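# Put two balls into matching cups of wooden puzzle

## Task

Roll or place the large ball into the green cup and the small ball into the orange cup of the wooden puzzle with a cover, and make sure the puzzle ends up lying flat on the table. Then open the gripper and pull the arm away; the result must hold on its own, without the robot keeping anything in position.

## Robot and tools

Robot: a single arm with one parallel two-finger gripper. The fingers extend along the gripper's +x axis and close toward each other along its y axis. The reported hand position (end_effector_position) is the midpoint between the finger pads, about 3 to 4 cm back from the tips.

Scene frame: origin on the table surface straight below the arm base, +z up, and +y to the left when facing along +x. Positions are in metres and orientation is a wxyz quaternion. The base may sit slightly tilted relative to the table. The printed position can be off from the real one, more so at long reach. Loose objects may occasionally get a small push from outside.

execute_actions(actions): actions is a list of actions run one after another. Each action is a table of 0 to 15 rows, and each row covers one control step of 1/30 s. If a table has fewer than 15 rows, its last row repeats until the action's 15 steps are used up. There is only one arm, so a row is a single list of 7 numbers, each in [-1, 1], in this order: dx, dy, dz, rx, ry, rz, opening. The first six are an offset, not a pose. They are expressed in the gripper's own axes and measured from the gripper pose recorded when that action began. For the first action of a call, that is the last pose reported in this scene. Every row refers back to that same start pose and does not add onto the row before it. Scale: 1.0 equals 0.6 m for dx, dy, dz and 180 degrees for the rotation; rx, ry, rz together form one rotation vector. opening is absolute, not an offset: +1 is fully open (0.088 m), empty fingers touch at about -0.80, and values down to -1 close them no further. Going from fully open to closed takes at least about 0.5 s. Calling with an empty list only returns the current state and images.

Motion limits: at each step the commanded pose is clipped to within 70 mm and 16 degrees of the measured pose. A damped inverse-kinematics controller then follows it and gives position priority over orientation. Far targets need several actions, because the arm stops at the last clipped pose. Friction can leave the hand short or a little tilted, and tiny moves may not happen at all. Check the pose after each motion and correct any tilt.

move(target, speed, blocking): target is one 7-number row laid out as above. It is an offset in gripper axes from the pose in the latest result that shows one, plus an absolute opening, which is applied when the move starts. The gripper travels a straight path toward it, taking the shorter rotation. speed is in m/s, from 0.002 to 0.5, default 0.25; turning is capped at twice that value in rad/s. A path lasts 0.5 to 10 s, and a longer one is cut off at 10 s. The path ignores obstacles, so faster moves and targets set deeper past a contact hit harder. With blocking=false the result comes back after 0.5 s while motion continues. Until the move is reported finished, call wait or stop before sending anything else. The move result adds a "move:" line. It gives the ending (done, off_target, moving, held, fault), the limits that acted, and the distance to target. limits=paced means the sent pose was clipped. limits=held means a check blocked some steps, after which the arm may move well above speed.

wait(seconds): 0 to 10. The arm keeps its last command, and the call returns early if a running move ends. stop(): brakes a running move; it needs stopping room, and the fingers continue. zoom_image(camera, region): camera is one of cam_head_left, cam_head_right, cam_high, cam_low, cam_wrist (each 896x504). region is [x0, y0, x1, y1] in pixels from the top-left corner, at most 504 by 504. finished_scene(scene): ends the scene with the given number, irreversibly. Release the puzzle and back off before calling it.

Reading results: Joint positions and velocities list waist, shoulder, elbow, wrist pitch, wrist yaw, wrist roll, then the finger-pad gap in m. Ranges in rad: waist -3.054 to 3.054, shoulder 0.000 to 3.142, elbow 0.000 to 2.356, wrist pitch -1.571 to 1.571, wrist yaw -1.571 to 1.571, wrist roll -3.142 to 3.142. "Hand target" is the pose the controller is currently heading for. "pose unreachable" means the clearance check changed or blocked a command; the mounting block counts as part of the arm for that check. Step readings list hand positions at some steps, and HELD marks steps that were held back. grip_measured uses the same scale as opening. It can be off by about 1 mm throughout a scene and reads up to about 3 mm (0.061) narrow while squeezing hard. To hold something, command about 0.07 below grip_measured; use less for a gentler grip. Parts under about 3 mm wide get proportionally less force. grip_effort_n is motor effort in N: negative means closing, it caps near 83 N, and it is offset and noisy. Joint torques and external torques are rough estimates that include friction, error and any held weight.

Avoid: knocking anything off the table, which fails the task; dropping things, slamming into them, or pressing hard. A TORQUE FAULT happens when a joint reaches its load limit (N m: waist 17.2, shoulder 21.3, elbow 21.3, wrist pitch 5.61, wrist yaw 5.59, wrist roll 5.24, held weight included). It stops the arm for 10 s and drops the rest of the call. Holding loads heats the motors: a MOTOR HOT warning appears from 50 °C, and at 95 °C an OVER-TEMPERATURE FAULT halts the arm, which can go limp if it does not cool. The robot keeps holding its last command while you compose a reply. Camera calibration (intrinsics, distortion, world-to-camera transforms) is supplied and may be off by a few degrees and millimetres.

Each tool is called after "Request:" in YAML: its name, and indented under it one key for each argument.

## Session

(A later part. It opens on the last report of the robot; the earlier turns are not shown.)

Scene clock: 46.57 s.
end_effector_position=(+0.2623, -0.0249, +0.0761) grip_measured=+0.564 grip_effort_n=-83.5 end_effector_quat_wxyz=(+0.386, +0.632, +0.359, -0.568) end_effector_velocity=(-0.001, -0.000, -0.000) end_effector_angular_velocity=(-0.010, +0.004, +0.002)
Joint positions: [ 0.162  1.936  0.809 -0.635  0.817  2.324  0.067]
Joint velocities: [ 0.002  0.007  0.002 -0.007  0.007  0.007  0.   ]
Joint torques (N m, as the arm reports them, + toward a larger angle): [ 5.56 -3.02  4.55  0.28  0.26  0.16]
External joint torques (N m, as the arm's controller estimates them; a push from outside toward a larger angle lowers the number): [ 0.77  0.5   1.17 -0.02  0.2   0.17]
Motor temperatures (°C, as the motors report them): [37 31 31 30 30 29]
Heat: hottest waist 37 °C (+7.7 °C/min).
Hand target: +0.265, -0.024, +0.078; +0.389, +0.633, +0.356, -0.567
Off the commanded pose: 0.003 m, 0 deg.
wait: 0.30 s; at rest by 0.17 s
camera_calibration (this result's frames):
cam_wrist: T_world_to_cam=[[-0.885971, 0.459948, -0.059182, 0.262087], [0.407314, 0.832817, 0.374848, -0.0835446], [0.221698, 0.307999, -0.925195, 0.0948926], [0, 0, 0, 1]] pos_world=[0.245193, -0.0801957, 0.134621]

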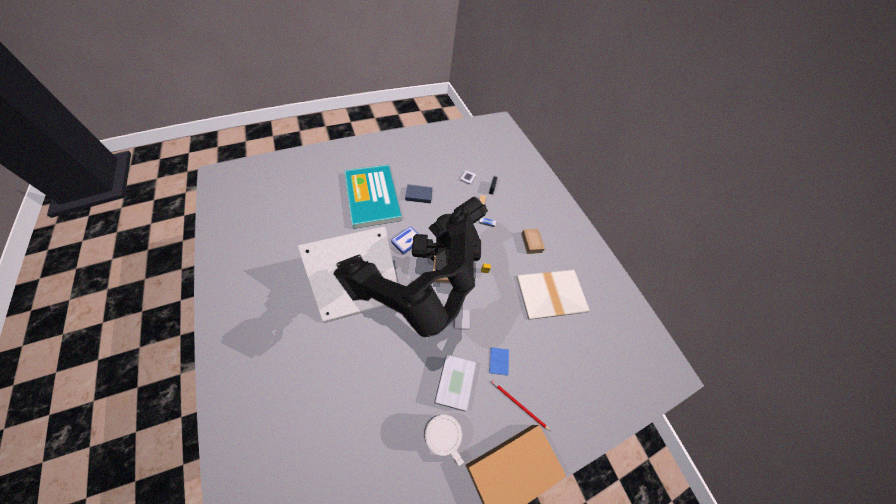

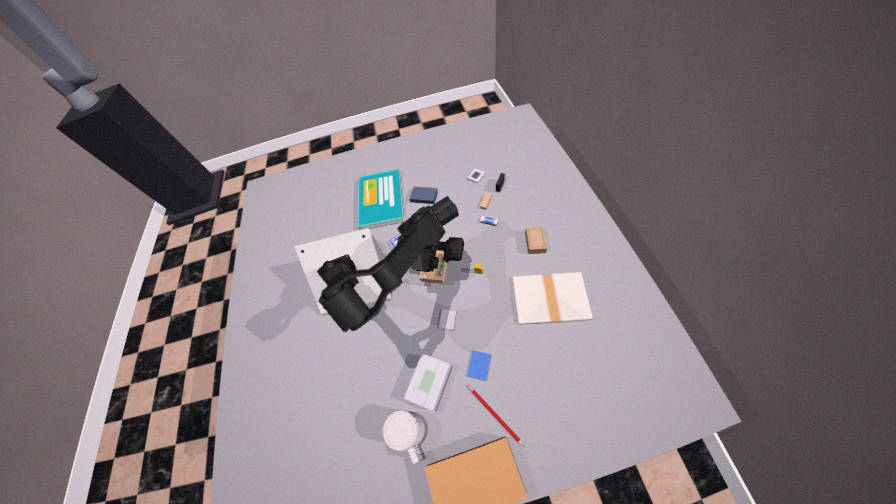

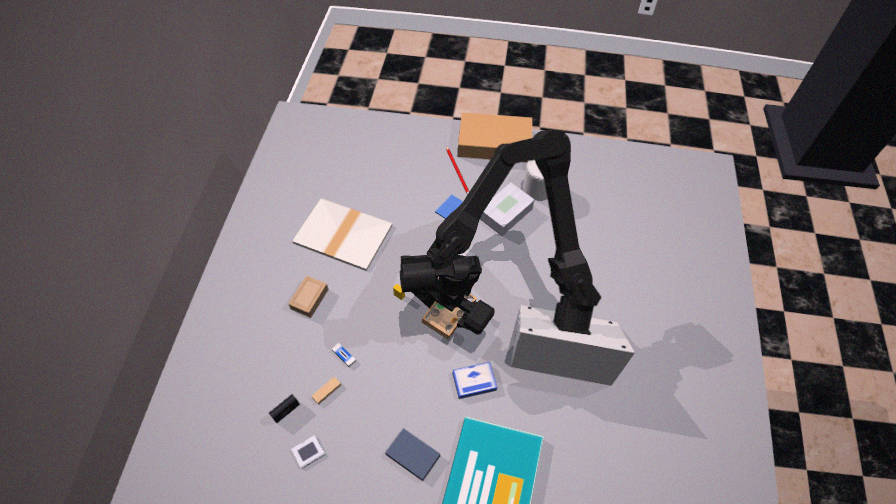

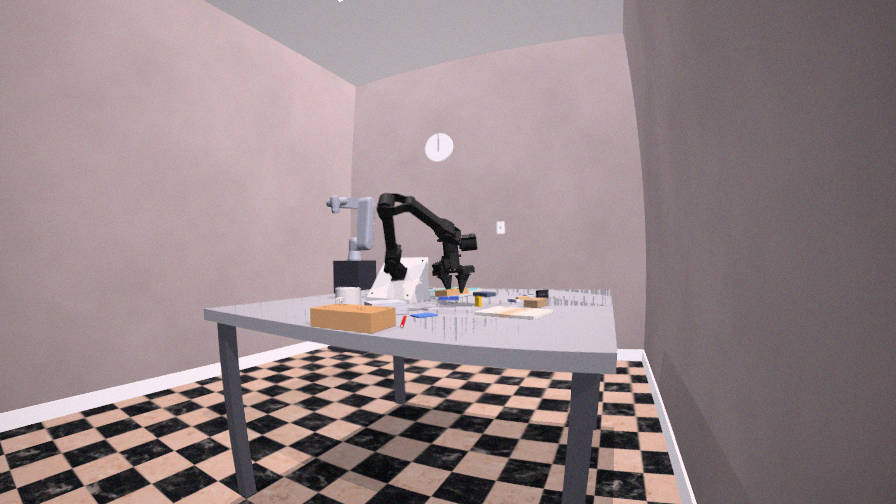

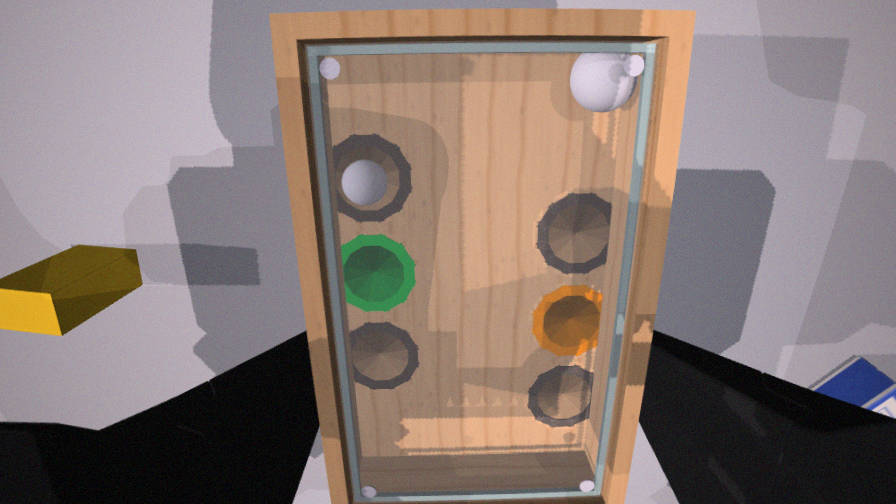

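Request:
execute_actions:
  actions:
    - [[0,0,0,0,-0.019,0,0.5],[0,0,0,0,-0.0311,0,0.5],[0,0,0,0,-0.0311,0,0.5],[0,0,0,0,-0.0311,0,0.5],[0,0,0,0,-0.0311,0,0.5],[0,0,0,0,-0.0311,0,0.5],[0,0,0,0,-0.015,0,0.5],[0,0,0,0,-0.005,0,0.5]]

Request:
wait:
  seconds: 0.4

Request:
wait:
  seconds: 0.6

Scene clock: 48.03 s.
end_effector_position=(+0.2631, -0.0245, +0.0757) grip_measured=+0.564 grip_effort_n=-83.5 end_effector_quat_wxyz=(+0.392, +0.623, +0.353, -0.578) end_effector_velocity=(-0.006, +0.002, -0.003) end_effector_angular_velocity=(+0.056, -0.003, +0.036)
Joint positions: [ 0.169  1.965  0.83  -0.664  0.837  2.356  0.067]
Joint velocities: [-0.017 -0.046 -0.046  0.051 -0.051 -0.081 -0.   ]
Joint torques (N m, as the arm reports them, + toward a larger angle): [ 4.92 -4.73  2.96  0.58 -0.09 -0.17]
External joint torques (N m, as the arm's controller estimates them; a push from outside toward a larger angle lowers the number): [ 0.03 -1.12 -0.37  0.31 -0.16 -0.16]
Motor temperatures (°C, as the motors report them): [37 31 31 30 30 29]
Heat: hottest waist 37 °C (+7.5 °C/min).
Hand target: +0.262, -0.025, +0.076; +0.389, +0.627, +0.356, -0.574
Off the commanded pose: 0.001 m, 1 deg.
Step readings (end_effector_position):
0: (+0.2623, -0.0249, +0.0761)
1: (+0.2619, -0.0252, +0.0759)
2: (+0.2615, -0.0262, +0.0758)
4: (+0.2616, -0.0261, +0.0753)
8: (+0.2606, -0.0248, +0.0744)
15: end_effector_position above
camera_calibration (this result's frames):
cam_wrist: T_world_to_cam=[[-0.885423, 0.460828, -0.0605311, 0.262533], [0.41409, 0.841272, 0.347549, -0.0834822], [0.211083, 0.282662, -0.935706, 0.0971389], [0, 0, 0, 1]] pos_world=[0.246517, -0.0782087, 0.135799]

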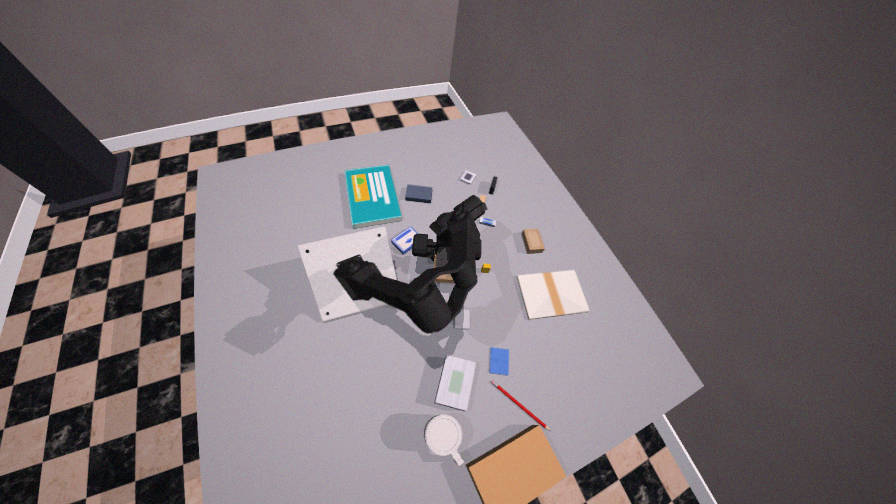

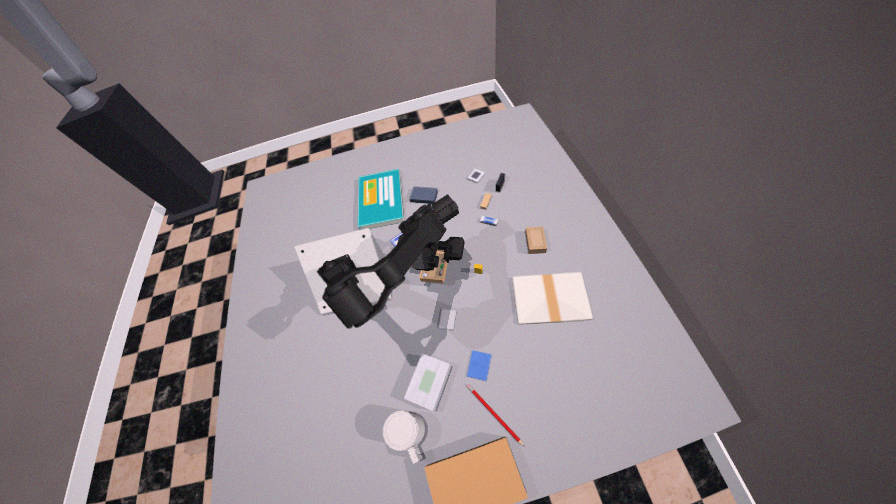

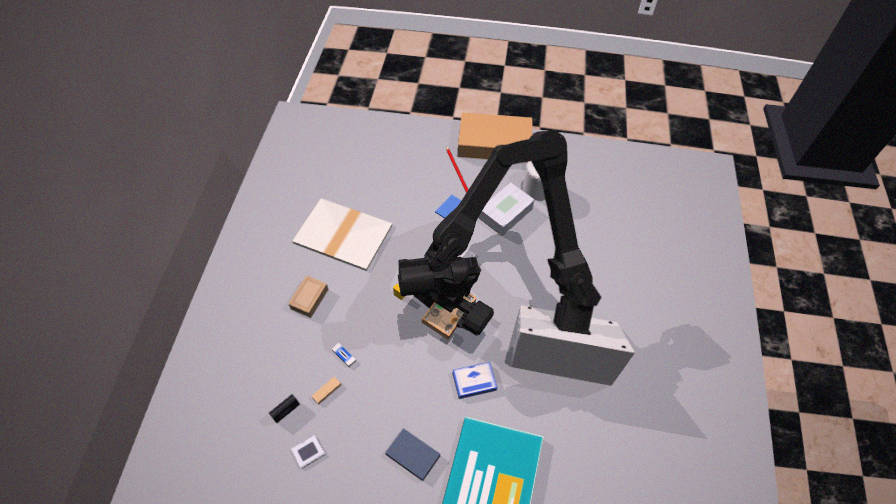

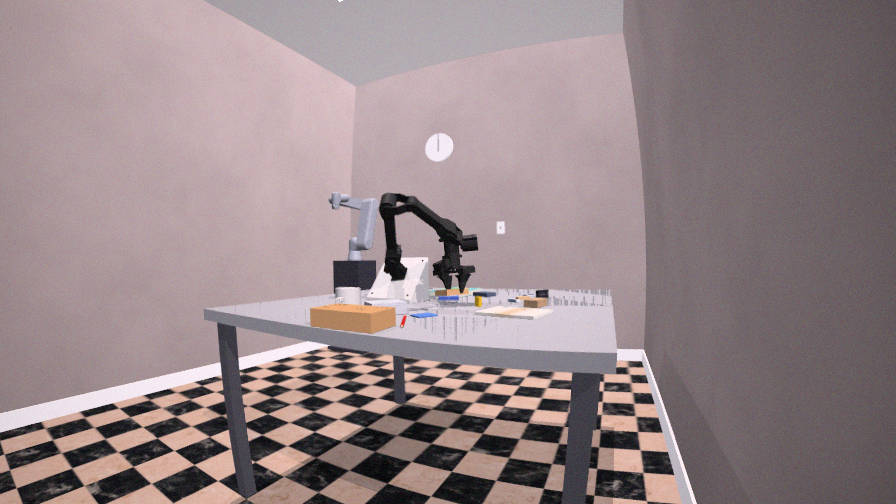

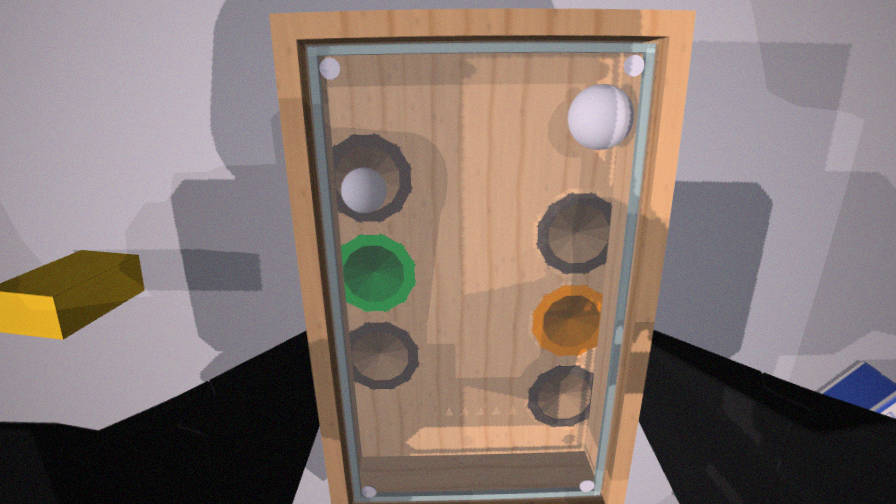

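Scene clock: 48.43 s.
end_effector_position=(+0.2626, -0.0242, +0.0753) grip_measured=+0.564 grip_effort_n=-83.5 end_effector_quat_wxyz=(+0.391, +0.625, +0.355, -0.575) end_effector_velocity=(-0.004, +0.000, -0.001) end_effector_angular_velocity=(+0.002, +0.012, +0.030)
Joint positions: [ 0.167  1.96   0.825 -0.655  0.832  2.348  0.067]
Joint velocities: [-0.002 -0.002 -0.007 -0.007 -0.007 -0.022 -0.   ]
Joint torques (N m, as the arm reports them, + toward a larger angle): [ 4.91 -4.87  2.98  0.6  -0.06 -0.18]
External joint torques (N m, as the arm's controller estimates them; a push from outside toward a larger angle lowers the number): [ 0.06 -1.2  -0.38  0.33 -0.13 -0.18]
Motor temperatures (°C, as the motors report them): [37 31 31 30 30 29]
Heat: hottest waist 37 °C (+7.4 °C/min).
Hand target: +0.262, -0.025, +0.076; +0.389, +0.627, +0.356, -0.574
Off the commanded pose: 0.001 m, 0 deg.
wait: 0.40 s; at rest by 0.17 s
camera_calibration (this result's frames):
cam_wrist: T_world_to_cam=[[-0.886445, 0.459048, -0.0590757, 0.262081], [0.411432, 0.840014, 0.353694, -0.0832613], [0.211987, 0.289225, -0.933494, 0.096543], [0, 0, 0, 1]] pos_world=[0.246111, -0.0782899, 0.135054]

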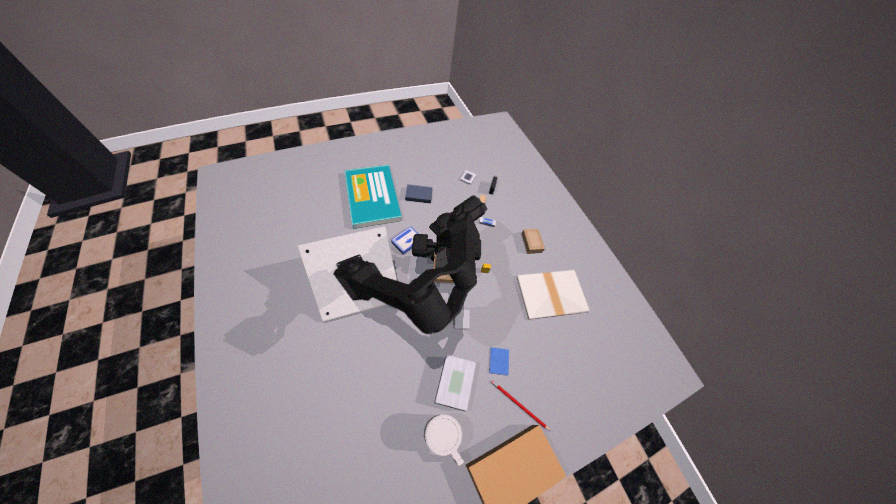

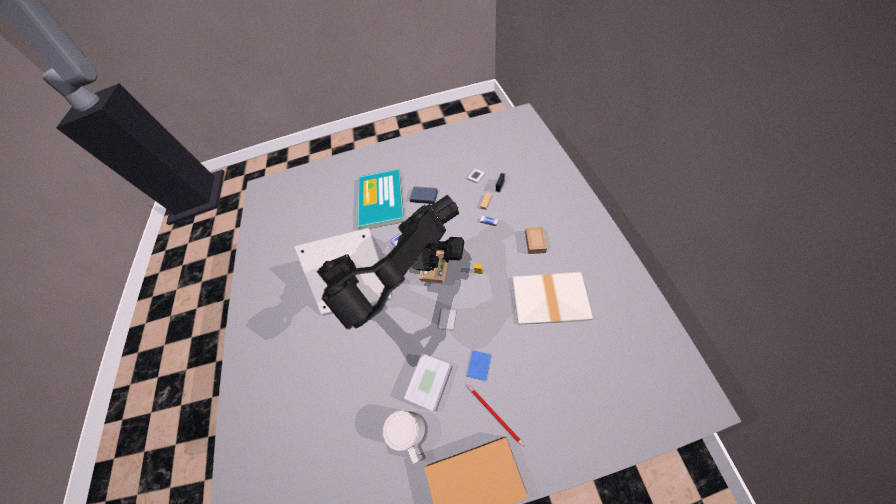

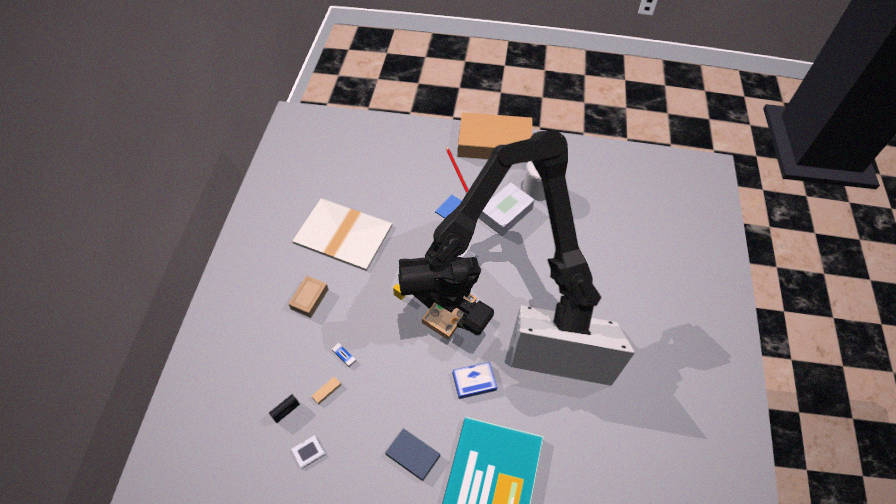

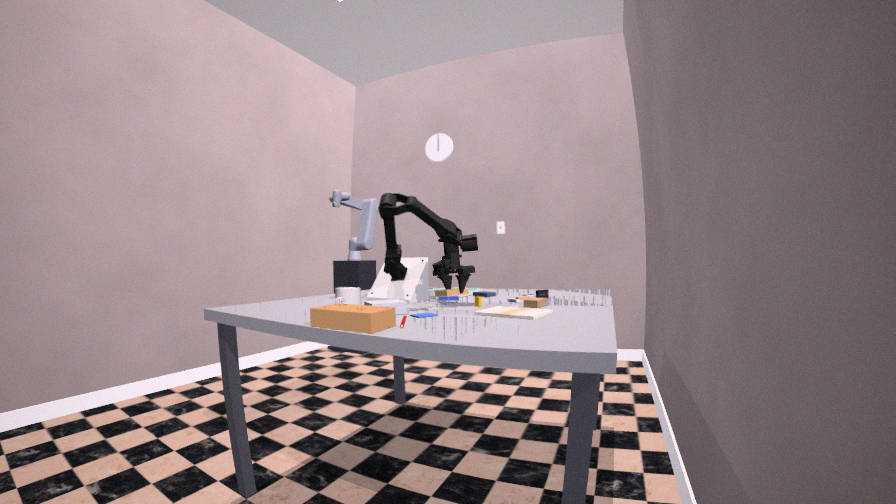

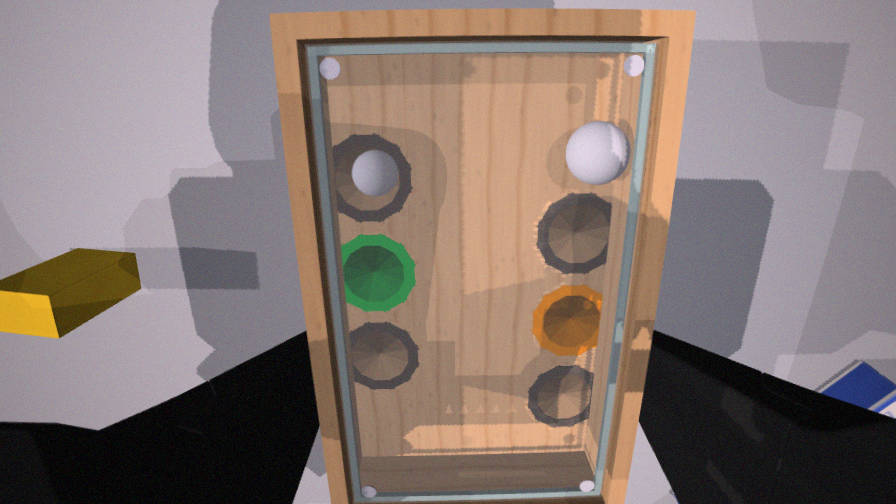

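Scene clock: 49.03 s.
end_effector_position=(+0.2627, -0.0243, +0.0753) grip_measured=+0.564 grip_effort_n=-83.5 end_effector_quat_wxyz=(+0.390, +0.625, +0.355, -0.575) end_effector_velocity=(-0.005, -0.003, -0.001) end_effector_angular_velocity=(-0.013, +0.014, +0.021)
Joint positions: [ 0.167  1.96   0.825 -0.655  0.832  2.347  0.067]
Joint velocities: [-0.002 -0.007 -0.007 -0.022  0.007 -0.007 -0.   ]
Joint torques (N m, as the arm reports them, + toward a larger angle): [ 4.91 -4.85  2.98  0.6  -0.07 -0.18]
External joint torques (N m, as the arm's controller estimates them; a push from outside toward a larger angle lowers the number): [ 0.05 -1.19 -0.37  0.33 -0.14 -0.17]
Motor temperatures (°C, as the motors report them): [37 31 31 30 30 29]
Heat: hottest waist 37 °C (+7.3 °C/min).
Hand target: +0.262, -0.025, +0.076; +0.389, +0.627, +0.355, -0.574
Off the commanded pose: 0.001 m, 0 deg.
wait: 0.60 s; at rest by 0.17 s
camera_calibration (this result's frames):
cam_wrist: T_world_to_cam=[[-0.886241, 0.459429, -0.0591688, 0.262166], [0.411711, 0.839775, 0.353937, -0.0833066], [0.212298, 0.289314, -0.933396, 0.0964636], [0, 0, 0, 1]] pos_world=[0.246162, -0.0783963, 0.135036]

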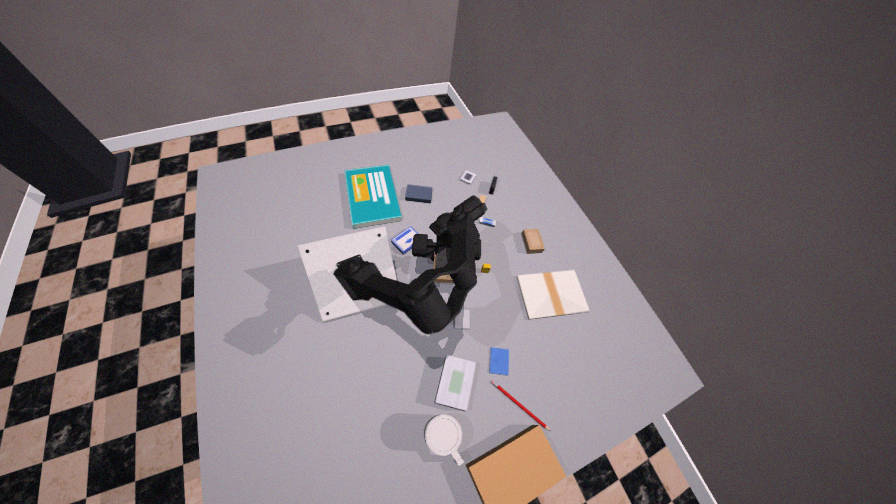

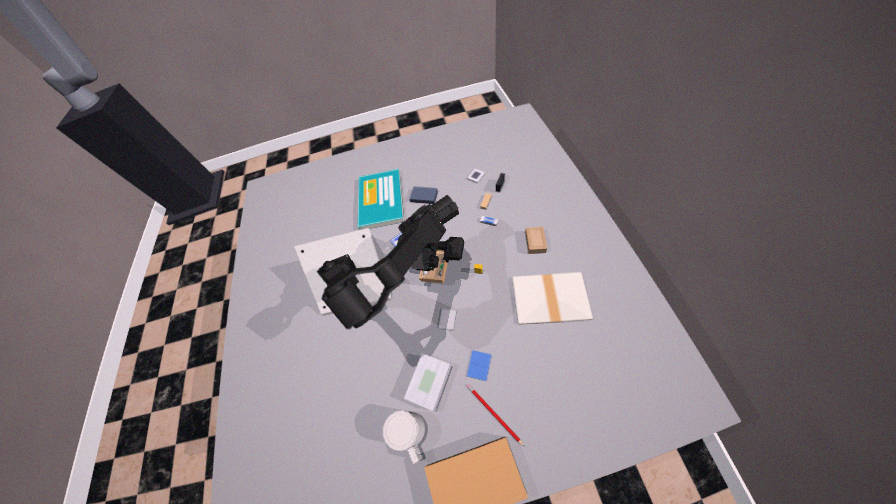

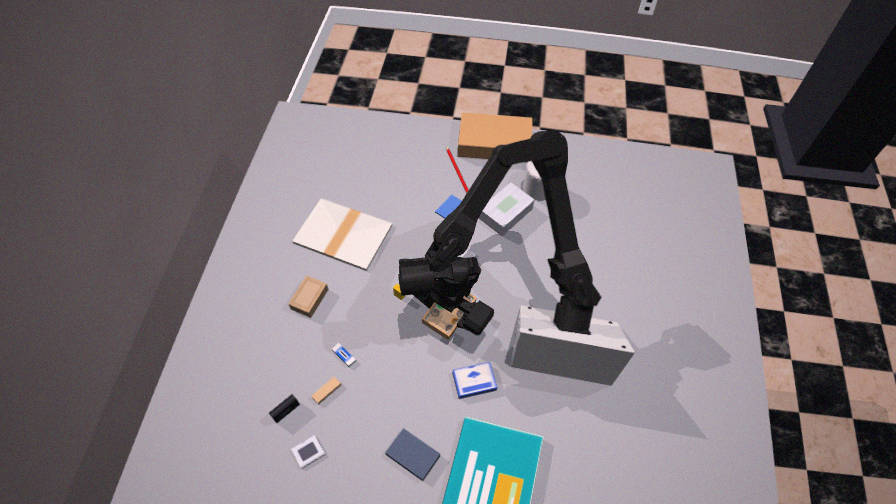

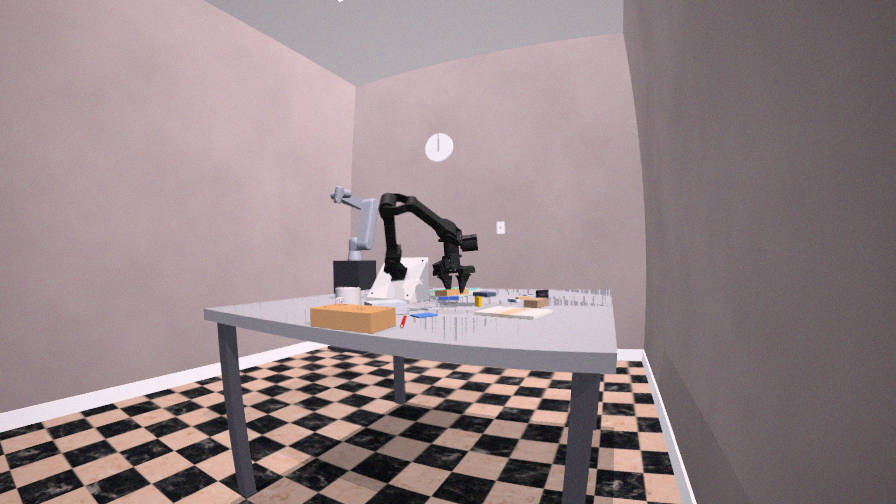

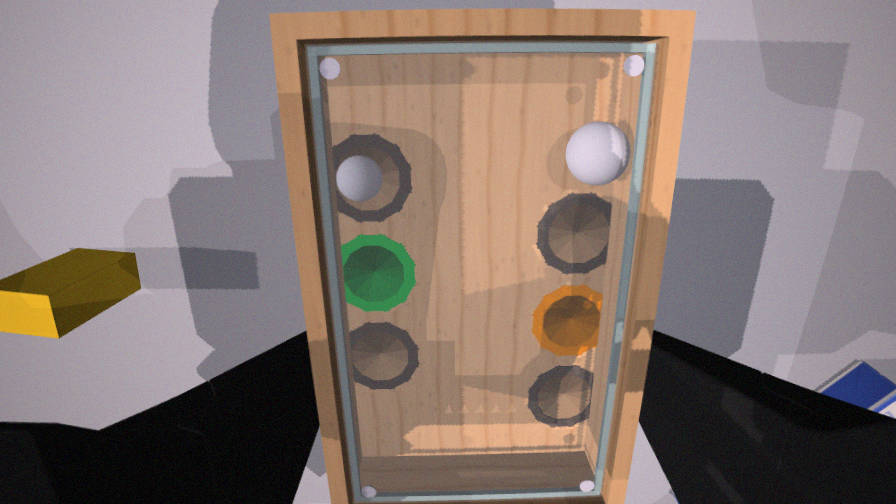

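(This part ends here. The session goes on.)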